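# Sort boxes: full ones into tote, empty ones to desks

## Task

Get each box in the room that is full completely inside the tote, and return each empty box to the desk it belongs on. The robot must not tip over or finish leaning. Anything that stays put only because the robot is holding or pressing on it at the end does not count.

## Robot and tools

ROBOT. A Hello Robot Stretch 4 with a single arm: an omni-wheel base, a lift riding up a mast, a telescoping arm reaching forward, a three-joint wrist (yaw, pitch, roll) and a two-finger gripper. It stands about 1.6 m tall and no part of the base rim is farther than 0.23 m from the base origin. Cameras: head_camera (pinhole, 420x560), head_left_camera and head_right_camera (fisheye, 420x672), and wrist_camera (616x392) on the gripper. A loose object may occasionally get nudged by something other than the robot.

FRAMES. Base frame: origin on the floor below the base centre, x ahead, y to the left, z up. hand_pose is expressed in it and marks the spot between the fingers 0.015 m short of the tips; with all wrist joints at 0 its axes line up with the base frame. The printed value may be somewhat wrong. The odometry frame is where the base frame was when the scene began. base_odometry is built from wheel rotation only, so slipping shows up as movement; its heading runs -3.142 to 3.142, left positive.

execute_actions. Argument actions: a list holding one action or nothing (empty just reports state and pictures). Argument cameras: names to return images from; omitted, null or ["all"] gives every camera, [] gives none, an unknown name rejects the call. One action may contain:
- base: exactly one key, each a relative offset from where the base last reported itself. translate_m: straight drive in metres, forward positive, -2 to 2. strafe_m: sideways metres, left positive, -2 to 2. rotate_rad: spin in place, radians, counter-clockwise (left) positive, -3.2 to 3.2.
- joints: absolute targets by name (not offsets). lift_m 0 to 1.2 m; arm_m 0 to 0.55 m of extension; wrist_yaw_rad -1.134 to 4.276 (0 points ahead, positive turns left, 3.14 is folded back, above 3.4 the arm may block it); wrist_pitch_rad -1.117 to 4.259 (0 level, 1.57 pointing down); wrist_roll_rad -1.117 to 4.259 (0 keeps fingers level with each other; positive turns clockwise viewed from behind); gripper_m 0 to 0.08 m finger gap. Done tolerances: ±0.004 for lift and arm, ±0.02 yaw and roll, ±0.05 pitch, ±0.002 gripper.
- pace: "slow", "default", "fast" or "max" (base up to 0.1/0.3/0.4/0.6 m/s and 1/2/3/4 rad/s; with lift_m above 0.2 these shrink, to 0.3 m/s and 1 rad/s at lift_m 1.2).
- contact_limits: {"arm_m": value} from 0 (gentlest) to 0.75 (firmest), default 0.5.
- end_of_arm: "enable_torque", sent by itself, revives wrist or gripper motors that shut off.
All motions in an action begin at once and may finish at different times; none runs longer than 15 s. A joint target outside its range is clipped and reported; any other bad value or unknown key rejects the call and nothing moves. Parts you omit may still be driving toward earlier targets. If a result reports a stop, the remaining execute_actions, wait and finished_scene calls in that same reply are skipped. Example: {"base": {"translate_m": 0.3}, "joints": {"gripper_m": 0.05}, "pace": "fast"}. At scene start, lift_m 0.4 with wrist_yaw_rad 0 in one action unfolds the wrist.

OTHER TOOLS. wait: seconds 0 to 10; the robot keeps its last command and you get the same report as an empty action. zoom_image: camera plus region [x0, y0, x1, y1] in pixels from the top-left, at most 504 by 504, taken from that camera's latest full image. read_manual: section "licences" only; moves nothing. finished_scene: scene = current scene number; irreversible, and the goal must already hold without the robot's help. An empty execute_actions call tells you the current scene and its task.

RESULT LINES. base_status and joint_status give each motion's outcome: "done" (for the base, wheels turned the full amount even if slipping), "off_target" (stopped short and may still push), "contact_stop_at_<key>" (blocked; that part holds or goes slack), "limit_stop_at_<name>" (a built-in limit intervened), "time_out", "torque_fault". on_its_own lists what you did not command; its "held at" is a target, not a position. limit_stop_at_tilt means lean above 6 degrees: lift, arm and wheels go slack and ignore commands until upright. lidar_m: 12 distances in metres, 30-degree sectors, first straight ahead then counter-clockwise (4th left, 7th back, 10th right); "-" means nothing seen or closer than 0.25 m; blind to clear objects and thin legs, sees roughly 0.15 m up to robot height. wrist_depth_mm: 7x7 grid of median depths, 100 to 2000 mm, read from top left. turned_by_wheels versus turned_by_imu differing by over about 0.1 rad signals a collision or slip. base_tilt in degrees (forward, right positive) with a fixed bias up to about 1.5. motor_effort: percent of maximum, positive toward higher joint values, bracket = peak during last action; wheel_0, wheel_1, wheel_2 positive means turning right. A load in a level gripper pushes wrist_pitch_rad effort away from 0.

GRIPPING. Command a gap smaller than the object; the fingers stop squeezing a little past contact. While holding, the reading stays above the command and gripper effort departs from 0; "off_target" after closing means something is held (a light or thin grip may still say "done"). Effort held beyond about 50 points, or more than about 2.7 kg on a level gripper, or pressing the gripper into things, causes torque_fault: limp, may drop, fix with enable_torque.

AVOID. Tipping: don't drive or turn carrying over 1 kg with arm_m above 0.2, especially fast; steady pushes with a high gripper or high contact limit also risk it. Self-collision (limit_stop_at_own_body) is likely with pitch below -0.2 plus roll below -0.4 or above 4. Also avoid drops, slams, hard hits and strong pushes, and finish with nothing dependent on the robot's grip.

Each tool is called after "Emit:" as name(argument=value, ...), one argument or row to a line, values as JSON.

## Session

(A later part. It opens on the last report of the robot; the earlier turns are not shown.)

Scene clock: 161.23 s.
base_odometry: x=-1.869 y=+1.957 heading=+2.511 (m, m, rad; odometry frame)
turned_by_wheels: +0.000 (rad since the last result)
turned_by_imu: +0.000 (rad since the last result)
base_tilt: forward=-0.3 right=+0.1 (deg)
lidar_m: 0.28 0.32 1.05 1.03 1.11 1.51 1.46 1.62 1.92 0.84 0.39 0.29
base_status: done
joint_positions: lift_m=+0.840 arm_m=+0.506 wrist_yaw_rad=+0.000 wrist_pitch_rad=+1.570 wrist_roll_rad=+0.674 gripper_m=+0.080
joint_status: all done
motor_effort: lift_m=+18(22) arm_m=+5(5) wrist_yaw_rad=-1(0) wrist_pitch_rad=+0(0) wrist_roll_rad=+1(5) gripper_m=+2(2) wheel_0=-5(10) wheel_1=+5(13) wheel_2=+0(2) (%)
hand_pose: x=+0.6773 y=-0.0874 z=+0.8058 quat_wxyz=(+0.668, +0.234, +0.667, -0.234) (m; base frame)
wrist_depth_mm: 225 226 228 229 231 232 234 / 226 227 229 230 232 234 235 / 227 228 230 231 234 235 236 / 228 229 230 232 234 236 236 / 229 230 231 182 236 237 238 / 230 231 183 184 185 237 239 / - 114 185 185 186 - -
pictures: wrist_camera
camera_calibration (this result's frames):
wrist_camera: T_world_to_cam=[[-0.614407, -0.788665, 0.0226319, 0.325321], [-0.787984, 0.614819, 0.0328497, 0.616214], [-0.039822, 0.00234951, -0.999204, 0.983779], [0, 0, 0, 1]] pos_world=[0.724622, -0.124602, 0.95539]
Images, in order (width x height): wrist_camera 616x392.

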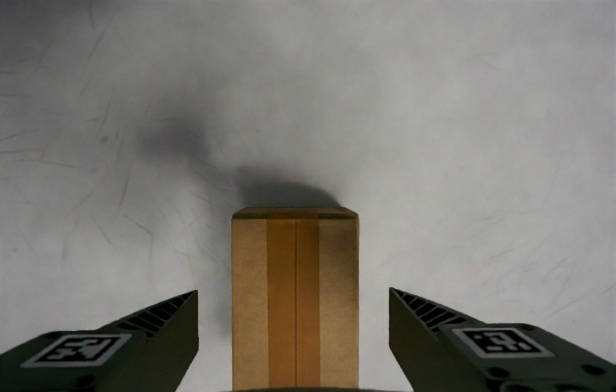

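Emit:
execute_actions(
  actions=[
    {"joints":{"lift_m":0.786},"pace":"slow"},
  ],
  cameras=[],
)

Emit:
execute_actions(
  actions=[
    {"joints":{"gripper_m":0.03}},
  ],
  cameras=[],
)

Emit:
execute_actions(
  actions=[
    {"joints":{"lift_m":0.87},"pace":"slow"},
  ],
  cameras=[],
)

Emit:
execute_actions(
  actions=[
    {"joints":{"lift_m":0.92,"wrist_pitch_rad":0.015,"wrist_roll_rad":0.016},"pace":"slow"},
  ],
  cameras=["wrist_camera"],
)

Scene clock: 164.13 s.
base_odometry: x=-1.869 y=+1.957 heading=+2.511 (m, m, rad; odometry frame)
turned_by_wheels: +0.000 (rad since the last result)
turned_by_imu: +0.000 (rad since the last result)
base_tilt: forward=-0.2 right=+0.1 (deg)
lidar_m: 0.29 0.32 1.07 1.00 1.11 1.50 1.47 1.61 1.94 0.82 0.38 0.30
base_status: not commanded
joint_positions: lift_m=+0.786 arm_m=+0.506 wrist_yaw_rad=+0.000 wrist_pitch_rad=+1.570 wrist_roll_rad=+0.674 gripper_m=+0.080
joint_status: all done
motor_effort: lift_m=+18(21) arm_m=+5(5) wrist_yaw_rad=-1(1) wrist_pitch_rad=+2(2) wrist_roll_rad=+2(1) gripper_m=+2(2) wheel_0=-5(5) wheel_1=+5(5) wheel_2=+0(0) (%)
hand_pose: x=+0.6773 y=-0.0874 z=+0.7518 quat_wxyz=(+0.668, +0.234, +0.667, -0.234) (m; base frame)
wrist_depth_mm: 172 174 174 176 177 178 179 / 173 174 175 177 178 179 180 / 174 175 176 177 179 180 181 / 175 176 177 178 179 180 182 / 176 176 128 129 180 181 182 / 177 177 129 129 130 182 183 / - 114 129 130 131 - -
pictures: none
No camera images: the call's "cameras" was empty. Leave "cameras" out to get every camera's image.

Scene clock: 165.13 s.
base_odometry: x=-1.869 y=+1.957 heading=+2.511 (m, m, rad; odometry frame)
turned_by_wheels: +0.000 (rad since the last result)
turned_by_imu: +0.000 (rad since the last result)
base_tilt: forward=-0.3 right=+0.2 (deg)
lidar_m: 0.27 0.32 1.09 1.03 1.10 1.52 1.48 1.62 1.91 0.85 0.39 0.30
base_status: not commanded
joint_positions: lift_m=+0.786 arm_m=+0.506 wrist_yaw_rad=+0.000 wrist_pitch_rad=+1.570 wrist_roll_rad=+0.674 gripper_m=+0.059
joint_status: gripper_m off_target (ended at +0.059, target +0.030)
on_its_own: gripper_m is held at +0.053, not at your +0.030, by its contact guard: the fingers met something
motor_effort: lift_m=+18(18) arm_m=+5(5) wrist_yaw_rad=+0(2) wrist_pitch_rad=+0(0) wrist_roll_rad=+1(1) gripper_m=-40(43) wheel_0=-5(5) wheel_1=+5(6) wheel_2=+1(0) (%)
hand_pose: x=+0.6772 y=-0.0874 z=+0.7518 quat_wxyz=(+0.668, +0.234, +0.667, -0.234) (m; base frame)
wrist_depth_mm: 172 173 175 176 177 178 179 / 173 174 175 176 178 178 180 / 174 175 176 177 179 180 181 / 174 176 176 178 179 180 181 / 175 176 128 129 180 181 182 / 176 177 128 129 130 182 183 / 176 - 129 130 130 - -
pictures: none
No camera images: the call's "cameras" was empty. Leave "cameras" out to get every camera's image.

Scene clock: 166.70 s.
base_odometry: x=-1.869 y=+1.957 heading=+2.511 (m, m, rad; odometry frame)
turned_by_wheels: +0.000 (rad since the last result)
turned_by_imu: +0.000 (rad since the last result)
base_tilt: forward=-0.3 right=+0.2 (deg)
lidar_m: 0.29 0.32 1.06 1.02 1.12 1.53 1.48 1.61 1.89 0.86 0.38 0.31
base_status: not commanded
joint_positions: lift_m=+0.870 arm_m=+0.506 wrist_yaw_rad=+0.000 wrist_pitch_rad=+1.570 wrist_roll_rad=+0.674 gripper_m=+0.059
joint_status: all done
on_its_own: gripper_m is held at +0.053, not at your +0.030, by its contact guard: the fingers met something
motor_effort: lift_m=+26(28) arm_m=+5(5) wrist_yaw_rad=-1(1) wrist_pitch_rad=-1(0) wrist_roll_rad=+1(1) gripper_m=-40(40) wheel_0=-5(5) wheel_1=+5(5) wheel_2=+0(0) (%)
hand_pose: x=+0.6772 y=-0.0874 z=+0.8352 quat_wxyz=(+0.668, +0.234, +0.667, -0.234) (m; base frame)
wrist_depth_mm: 252 254 256 258 259 260 263 / 254 255 257 259 259 262 264 / 254 256 258 259 262 264 265 / 257 258 259 262 263 265 266 / 257 258 128 129 264 266 267 / 258 260 128 129 131 268 270 / 259 - 129 130 130 - 270
pictures: none
No camera images: the call's "cameras" was empty. Leave "cameras" out to get every camera's image.

Scene clock: 168.33 s.
base_odometry: x=-1.869 y=+1.957 heading=+2.511 (m, m, rad; odometry frame)
turned_by_wheels: +0.000 (rad since the last result)
turned_by_imu: +0.000 (rad since the last result)
base_tilt: forward=-0.3 right=+0.1 (deg)
lidar_m: 0.29 0.32 1.06 1.02 1.12 1.52 1.49 1.59 1.93 0.83 0.37 0.29
base_status: not commanded
joint_positions: lift_m=+0.920 arm_m=+0.506 wrist_yaw_rad=+0.000 wrist_pitch_rad=+0.021 wrist_roll_rad=+0.016 gripper_m=+0.059
joint_status: all done
on_its_own: gripper_m is held at +0.053, not at your +0.030, by its contact guard: the fingers met something
motor_effort: lift_m=+25(27) arm_m=+4(4) wrist_yaw_rad=+0(1) wrist_pitch_rad=-16(20) wrist_roll_rad=-1(5) gripper_m=-40(40) wheel_0=-5(5) wheel_1=+5(5) wheel_2=+0(0) (%)
hand_pose: x=+0.8898 y=-0.0874 z=+1.0934 quat_wxyz=(+1.000, +0.008, +0.011, +0.000) (m; base frame)
wrist_depth_mm: 343 338 334 330 325 322 319 / 345 342 336 332 329 324 319 / 349 345 340 336 330 325 320 / 353 349 342 338 332 327 325 / 355 351 128 128 334 330 327 / 359 353 128 129 131 332 330 / 362 - 129 130 130 - 330
pictures: wrist_camera
camera_calibration (this result's frames):
wrist_camera: T_world_to_cam=[[-0.0231373, -0.999723, -0.0043296, -0.0656776], [-0.0545696, 0.00558722, -0.998494, 1.19604], [0.998242, -0.0228662, -0.0546837, -0.67892], [0, 0, 0, 1]] pos_world=[0.741474, -0.0878662, 1.15683]
Images, in order (width x height): wrist_camera 616x392.

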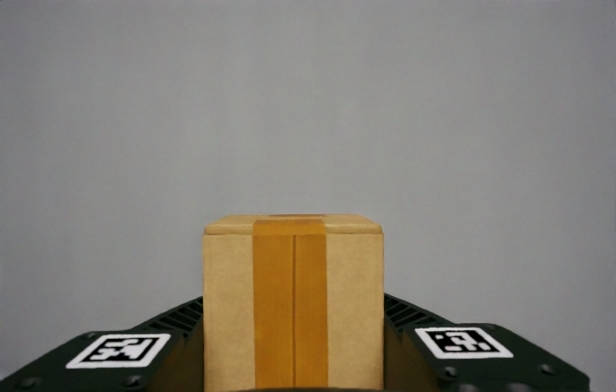

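Emit:
execute_actions(
  actions=[
    {"base":{"translate_m":-0.43},"joints":{"arm_m":0.0,"wrist_pitch_rad":1.57}},
  ],
  cameras=[],
)

Emit:
execute_actions(
  actions=[
    {"base":{"strafe_m":-1.272},"joints":{"lift_m":0.5,"wrist_roll_rad":1.586}},
  ],
  cameras=[],
)

Emit:
execute_actions(
  actions=[
    {"base":{"rotate_rad":-0.26},"joints":{"lift_m":0.37}},
  ],
  cameras=[],
)

Emit:
execute_actions(
  actions=[
    {"base":{"translate_m":0.35},"joints":{"arm_m":0.375}},
  ],
  cameras=[],
)

Emit:
execute_actions(
  actions=[
    {"joints":{"lift_m":0.22}},
  ],
  cameras=["wrist_camera"],
)

Scene clock: 173.23 s.
base_odometry: x=-1.522 y=+1.703 heading=+2.510 (m, m, rad; odometry frame)
turned_by_wheels: -0.001 (rad since the last result)
turned_by_imu: -0.001 (rad since the last result)
base_tilt: forward=-0.3 right=+0.1 (deg)
lidar_m: 0.71 0.79 1.09 1.06 1.16 1.08 1.05 1.13 1.90 1.83 0.95 0.73
base_status: done
joint_positions: lift_m=+0.920 arm_m=+0.001 wrist_yaw_rad=+0.000 wrist_pitch_rad=+1.571 wrist_roll_rad=+0.016 gripper_m=+0.059
joint_status: all done
on_its_own: gripper_m is held at +0.053, not at your +0.030, by its contact guard: the fingers met something
motor_effort: lift_m=+25(25) arm_m=-4(5) wrist_yaw_rad=+0(2) wrist_pitch_rad=-1(15) wrist_roll_rad=-1(1) gripper_m=-40(40) wheel_0=-6(11) wheel_1=-6(9) wheel_2=+3(13) (%)
hand_pose: x=+0.1717 y=-0.0874 z=+0.8852 quat_wxyz=(+0.707, +0.006, +0.707, -0.006) (m; base frame)
wrist_depth_mm: 1008 1025 1042 1042 1042 1060 1060 / 1025 1025 1042 1042 1042 1060 1060 / 1008 1025 1042 1042 1060 1078 1078 / 1025 1042 1042 1060 1060 1060 1078 / 1025 1042 128 129 1060 1078 1078 / 1025 1042 128 129 131 1078 1078 / 1042 - 129 129 130 - 1098
pictures: none
No camera images: the call's "cameras" was empty. Leave "cameras" out to get every camera's image.

Scene clock: 178.80 s.
base_odometry: x=-0.771 y=+2.730 heading=+2.510 (m, m, rad; odometry frame)
turned_by_wheels: +0.000 (rad since the last result)
turned_by_imu: -0.001 (rad since the last result)
base_tilt: forward=-0.3 right=+0.2 (deg)
lidar_m: 0.57 0.63 0.94 2.34 1.58 1.23 1.78 0.79 0.57 0.54 0.61 0.82
base_status: done
joint_positions: lift_m=+0.500 arm_m=+0.001 wrist_yaw_rad=+0.000 wrist_pitch_rad=+1.570 wrist_roll_rad=+1.586 gripper_m=+0.059
joint_status: all done
on_its_own: gripper_m is held at +0.053, not at your +0.030, by its contact guard: the fingers met something
motor_effort: lift_m=+20(23) arm_m=-4(4) wrist_yaw_rad=+0(0) wrist_pitch_rad=+0(1) wrist_roll_rad=+1(3) gripper_m=-40(41) wheel_0=+4(11) wheel_1=-4(14) wheel_2=+0(3) (%)
hand_pose: x=+0.1718 y=-0.0874 z=+0.4656 quat_wxyz=(+0.496, +0.504, +0.496, -0.504) (m; base frame)
wrist_depth_mm: 597 597 603 609 609 615 621 / 603 603 603 609 615 621 621 / 609 609 609 615 433 413 627 / 609 615 615 430 404 407 407 / 609 615 128 129 404 410 410 / 621 615 128 129 131 410 415 / 615 - 129 130 130 - 415
pictures: none
No camera images: the call's "cameras" was empty. Leave "cameras" out to get every camera's image.

Scene clock: 180.40 s.
base_odometry: x=-0.771 y=+2.730 heading=+2.251 (m, m, rad; odometry frame)
turned_by_wheels: -0.259 (rad since the last result)
turned_by_imu: -0.257 (rad since the last result)
base_tilt: forward=-0.3 right=+0.1 (deg)
lidar_m: 0.65 0.59 0.74 1.51 2.09 1.28 1.23 1.05 0.63 0.55 0.57 0.70
base_status: done
joint_positions: lift_m=+0.370 arm_m=+0.001 wrist_yaw_rad=+0.000 wrist_pitch_rad=+1.570 wrist_roll_rad=+1.586 gripper_m=+0.059
joint_status: all done
on_its_own: gripper_m is held at +0.053, not at your +0.030, by its contact guard: the fingers met something
motor_effort: lift_m=+20(17) arm_m=-4(4) wrist_yaw_rad=+0(1) wrist_pitch_rad=+0(0) wrist_roll_rad=+1(1) gripper_m=-40(40) wheel_0=+4(9) wheel_1=+5(11) wheel_2=+3(9) (%)
hand_pose: x=+0.1718 y=-0.0874 z=+0.3356 quat_wxyz=(+0.496, +0.504, +0.496, -0.504) (m; base frame)
wrist_depth_mm: 473 473 473 477 480 480 488 / 473 473 477 480 484 484 488 / 473 480 480 484 301 277 276 / 480 480 484 334 272 273 274 / 484 480 128 129 272 274 276 / 480 488 128 129 131 277 278 / 484 - 129 129 130 - 279
pictures: none
No camera images: the call's "cameras" was empty. Leave "cameras" out to get every camera's image.

Scene clock: 183.03 s.
base_odometry: x=-0.992 y=+3.001 heading=+2.252 (m, m, rad; odometry frame)
turned_by_wheels: +0.001 (rad since the last result)
turned_by_imu: +0.001 (rad since the last result)
base_tilt: forward=-0.3 right=+0.2 (deg)
lidar_m: 0.48 0.25 0.30 0.64 2.44 1.70 1.58 0.90 0.55 0.49 0.49 0.49
base_status: done
joint_positions: lift_m=+0.370 arm_m=+0.374 wrist_yaw_rad=+0.000 wrist_pitch_rad=+1.570 wrist_roll_rad=+1.586 gripper_m=+0.059
joint_status: all done
on_its_own: gripper_m is held at +0.053, not at your +0.030, by its contact guard: the fingers met something
motor_effort: lift_m=+20(20) arm_m=+4(5) wrist_yaw_rad=-2(1) wrist_pitch_rad=+3(2) wrist_roll_rad=+0(1) gripper_m=-40(40) wheel_0=+5(10) wheel_1=+5(11) wheel_2=-3(12) (%)
hand_pose: x=+0.5454 y=-0.0874 z=+0.3356 quat_wxyz=(+0.497, +0.504, +0.496, -0.503) (m; base frame)
wrist_depth_mm: 469 473 473 477 480 480 484 / 469 473 477 484 484 484 484 / 473 473 477 480 484 492 492 / 473 430 473 480 488 492 492 / 477 427 128 129 488 496 492 / 480 424 129 129 131 496 500 / 484 - 129 130 130 - 500
pictures: none
No camera images: the call's "cameras" was empty. Leave "cameras" out to get every camera's image.

Scene clock: 184.73 s.
base_odometry: x=-0.992 y=+3.001 heading=+2.252 (m, m, rad; odometry frame)
turned_by_wheels: +0.000 (rad since the last result)
turned_by_imu: +0.000 (rad since the last result)
base_tilt: forward=-0.2 right=+0.1 (deg)
lidar_m: 0.48 0.25 0.31 0.61 2.43 1.70 1.59 0.91 0.56 0.49 0.50 0.50
base_status: not commanded
joint_positions: lift_m=+0.220 arm_m=+0.374 wrist_yaw_rad=+0.000 wrist_pitch_rad=+1.570 wrist_roll_rad=+1.586 gripper_m=+0.059
joint_status: all done
on_its_own: gripper_m is held at +0.053, not at your +0.030, by its contact guard: the fingers met something
motor_effort: lift_m=+20(17) arm_m=+4(4) wrist_yaw_rad=-1(1) wrist_pitch_rad=+1(1) wrist_roll_rad=+0(0) gripper_m=-40(40) wheel_0=+4(4) wheel_1=+5(5) wheel_2=-3(3) (%)
hand_pose: x=+0.5453 y=-0.0874 z=+0.1856 quat_wxyz=(+0.496, +0.504, +0.496, -0.504) (m; base frame)
wrist_depth_mm: 322 324 324 325 329 330 332 / 324 325 327 329 332 332 334 / 207 208 209 211 211 336 338 / 287 325 327 329 262 338 338 / 276 277 128 129 214 340 340 / 277 278 129 129 130 342 342 / 286 - 129 130 130 - 343
pictures: wrist_camera
camera_calibration (this result's frames):
wrist_camera: T_world_to_cam=[[-0.999745, 0.00346897, 0.0223206, 0.5377], [0.00421351, 0.999433, 0.0333965, 0.134146], [-0.0221921, 0.033482, -0.999193, 0.352], [0, 0, 0, 1]] pos_world=[0.54481, -0.147721, 0.335234]
Images, in order (width x height): wrist_camera 616x392.

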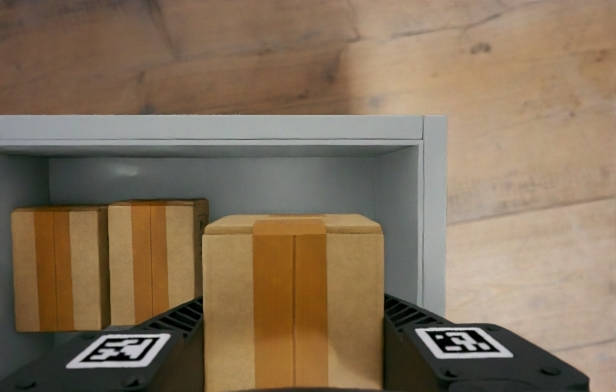

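Emit:
execute_actions(
  actions=[
    {"joints":{"lift_m":0.13,"arm_m":0.376},"pace":"slow"},
  ],
  cameras=["wrist_camera","head_camera"],
)

Scene clock: 188.90 s.
base_odometry: x=-0.992 y=+3.001 heading=+2.252 (m, m, rad; odometry frame)
turned_by_wheels: +0.000 (rad since the last result)
turned_by_imu: +0.000 (rad since the last result)
base_tilt: forward=-0.2 right=+0.2 (deg)
lidar_m: 0.67 0.26 0.31 0.61 2.44 1.69 1.58 0.89 0.57 0.48 0.50 0.52
base_status: not commanded
joint_positions: lift_m=+0.130 arm_m=+0.375 wrist_yaw_rad=+0.000 wrist_pitch_rad=+1.570 wrist_roll_rad=+1.586 gripper_m=+0.059
joint_status: all done
on_its_own: gripper_m is held at +0.053, not at your +0.030, by its contact guard: the fingers met something
motor_effort: lift_m=+20(19) arm_m=+5(4) wrist_yaw_rad=+0(1) wrist_pitch_rad=+1(0) wrist_roll_rad=+0(0) gripper_m=-40(40) wheel_0=+4(4) wheel_1=+5(5) wheel_2=-3(3) (%)
hand_pose: x=+0.5462 y=-0.0874 z=+0.0957 quat_wxyz=(+0.496, +0.504, +0.496, -0.504) (m; base frame)
wrist_depth_mm: 233 234 236 237 239 241 242 / 117 118 119 120 120 121 243 / 179 181 183 185 186 131 245 / 233 236 237 238 238 140 246 / 186 187 128 129 192 140 248 / 187 187 128 129 130 132 249 / 188 - 129 130 130 - 249
pictures: head_camera, wrist_camera
camera_calibration (this result's frames):
wrist_camera: T_world_to_cam=[[-0.999745, 0.00346886, 0.0223206, 0.540663], [0.0042134, 0.999433, 0.0333965, 0.137147], [-0.0221921, 0.033482, -0.999193, 0.262113], [0, 0, 0, 1]] pos_world=[0.545764, -0.147721, 0.245253]
Images, in order (width x height): head_camera 420x560, wrist_camera 616x392.

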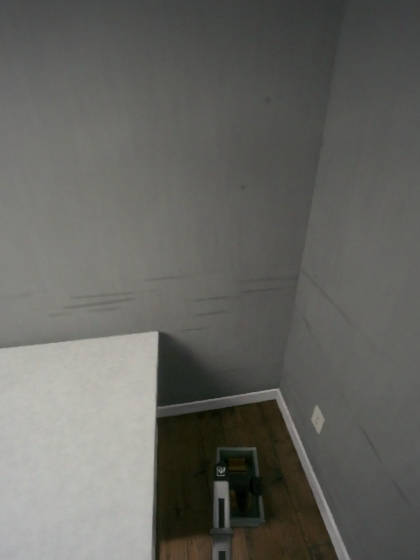

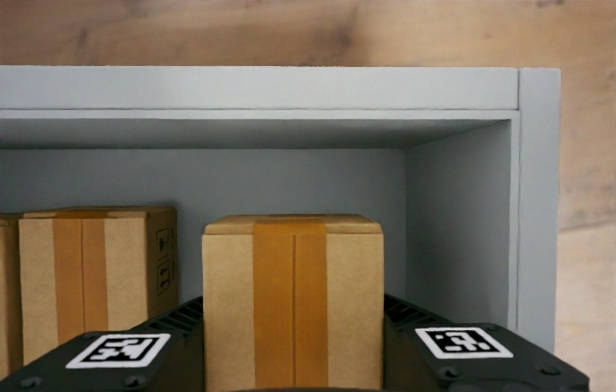

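Emit:
execute_actions(
  actions=[
    {"joints":{"lift_m":0.074},"pace":"slow"},
  ],
  cameras=["wrist_camera"],
)

Scene clock: 191.23 s.
base_odometry: x=-0.992 y=+3.001 heading=+2.252 (m, m, rad; odometry frame)
turned_by_wheels: +0.000 (rad since the last result)
turned_by_imu: +0.000 (rad since the last result)
base_tilt: forward=-0.3 right=+0.1 (deg)
lidar_m: 0.69 0.28 0.32 0.61 2.42 1.69 1.58 0.92 0.55 0.51 0.50 0.51
base_status: not commanded
joint_positions: lift_m=+0.074 arm_m=+0.375 wrist_yaw_rad=+0.000 wrist_pitch_rad=+1.573 wrist_roll_rad=+1.586 gripper_m=+0.059
joint_status: all done
on_its_own: gripper_m is held at +0.053, not at your +0.030, by its contact guard: the fingers met something
motor_effort: lift_m=+15(19) arm_m=+5(5) wrist_yaw_rad=+2(1) wrist_pitch_rad=-10(10) wrist_roll_rad=+0(0) gripper_m=-40(40) wheel_0=+4(5) wheel_1=+5(5) wheel_2=-3(3) (%)
hand_pose: x=+0.5456 y=-0.0874 z=+0.0400 quat_wxyz=(+0.496, +0.503, +0.497, -0.504) (m; base frame)
wrist_depth_mm: - - - - - - - / - - - - - - - / 178 180 181 183 185 131 - / 181 182 183 184 186 140 - / 132 171 128 128 187 140 - / 133 158 128 129 131 132 - / 133 - 129 130 130 - -
pictures: wrist_camera
camera_calibration (this result's frames):
wrist_camera: T_world_to_cam=[[-0.999672, 0.00399055, 0.0252876, 0.541137], [0.00483406, 0.999431, 0.0333836, 0.138669], [-0.02514, 0.0334949, -0.999123, 0.20812], [0, 0, 0, 1]] pos_world=[0.545522, -0.147721, 0.189624]
Images, in order (width x height): wrist_camera 616x392.

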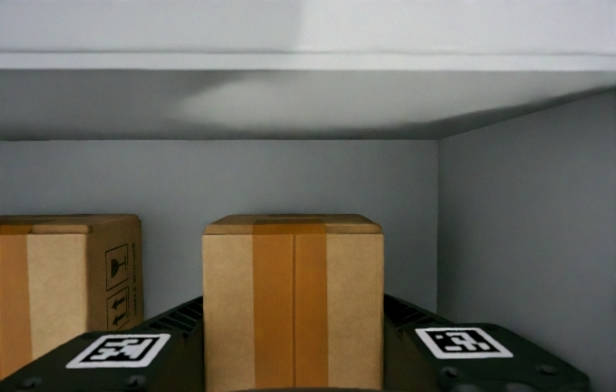

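Touching down. Release.

Emit:
execute_actions(
  actions=[
    {"joints":{"gripper_m":0.071}},
  ],
  cameras=[],
)

Emit:
execute_actions(
  actions=[
    {"joints":{"lift_m":0.34}},
  ],
  cameras=["wrist_camera","head_camera"],
)

Scene clock: 192.67 s.
base_odometry: x=-0.992 y=+3.001 heading=+2.252 (m, m, rad; odometry frame)
turned_by_wheels: +0.000 (rad since the last result)
turned_by_imu: +0.000 (rad since the last result)
base_tilt: forward=-0.3 right=+0.1 (deg)
lidar_m: 0.70 0.27 0.31 0.63 2.43 1.68 1.59 0.90 0.55 0.50 0.51 0.48
base_status: not commanded
joint_positions: lift_m=+0.074 arm_m=+0.375 wrist_yaw_rad=-0.001 wrist_pitch_rad=+1.573 wrist_roll_rad=+1.586 gripper_m=+0.071
joint_status: all done
motor_effort: lift_m=+15(15) arm_m=+5(5) wrist_yaw_rad=+1(2) wrist_pitch_rad=-9(8) wrist_roll_rad=+0(0) gripper_m=+2(39) wheel_0=+4(4) wheel_1=+5(6) wheel_2=-3(3) (%)
hand_pose: x=+0.5456 y=-0.0874 z=+0.0400 quat_wxyz=(+0.495, +0.503, +0.497, -0.505) (m; base frame)
wrist_depth_mm: - - - - - - - / - - - - - - - / 177 179 181 183 184 131 - / 181 182 183 184 186 140 - / 133 170 135 135 187 141 - / 133 147 135 136 137 132 - / 133 101 136 136 137 - -
pictures: none
No camera images: the call's "cameras" was empty. Leave "cameras" out to get every camera's image.

Scene clock: 194.83 s.
base_odometry: x=-0.992 y=+3.001 heading=+2.252 (m, m, rad; odometry frame)
turned_by_wheels: +0.000 (rad since the last result)
turned_by_imu: +0.000 (rad since the last result)
base_tilt: forward=-0.3 right=+0.1 (deg)
lidar_m: 1.02 0.28 0.30 0.63 2.43 1.71 1.57 0.89 0.55 0.49 0.49 0.50
base_status: not commanded
joint_positions: lift_m=+0.340 arm_m=+0.375 wrist_yaw_rad=+0.000 wrist_pitch_rad=+1.570 wrist_roll_rad=+1.586 gripper_m=+0.071
joint_status: all done
motor_effort: lift_m=+24(23) arm_m=+4(5) wrist_yaw_rad=+1(2) wrist_pitch_rad=-1(8) wrist_roll_rad=-1(0) gripper_m=+2(3) wheel_0=+4(5) wheel_1=+6(5) wheel_2=-3(3) (%)
hand_pose: x=+0.5462 y=-0.0874 z=+0.3053 quat_wxyz=(+0.496, +0.504, +0.496, -0.504) (m; base frame)
wrist_depth_mm: 439 442 442 449 449 455 455 / 439 442 449 449 452 452 459 / 442 402 410 421 452 459 462 / 368 402 449 449 459 462 462 / 368 399 402 404 459 462 469 / 366 399 427 452 156 462 469 / 452 101 343 364 156 - -
pictures: head_camera, wrist_camera
camera_calibration (this result's frames):
wrist_camera: T_world_to_cam=[[-0.999735, 0.00378295, 0.0226948, 0.535814], [0.00453989, 0.999432, 0.0333949, 0.129967], [-0.0225556, 0.0334891, -0.999185, 0.471803], [0, 0, 0, 1]] pos_world=[0.545724, -0.147721, 0.454918]
Images, in order (width x height): head_camera 420x560, wrist_camera 616x392.

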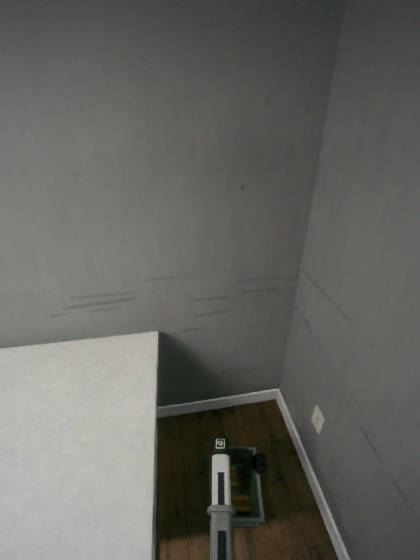

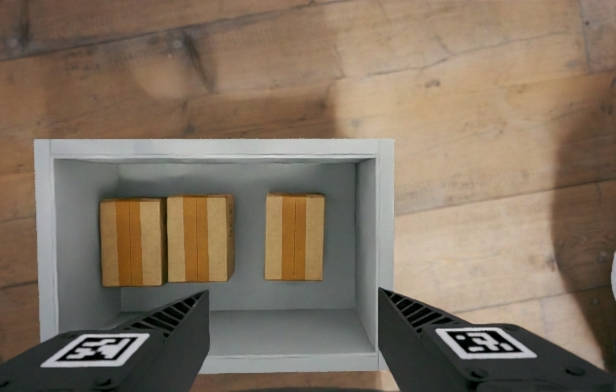

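Emit:
finished_scene(
  scene=2,
)

The scene is finished: the task was done.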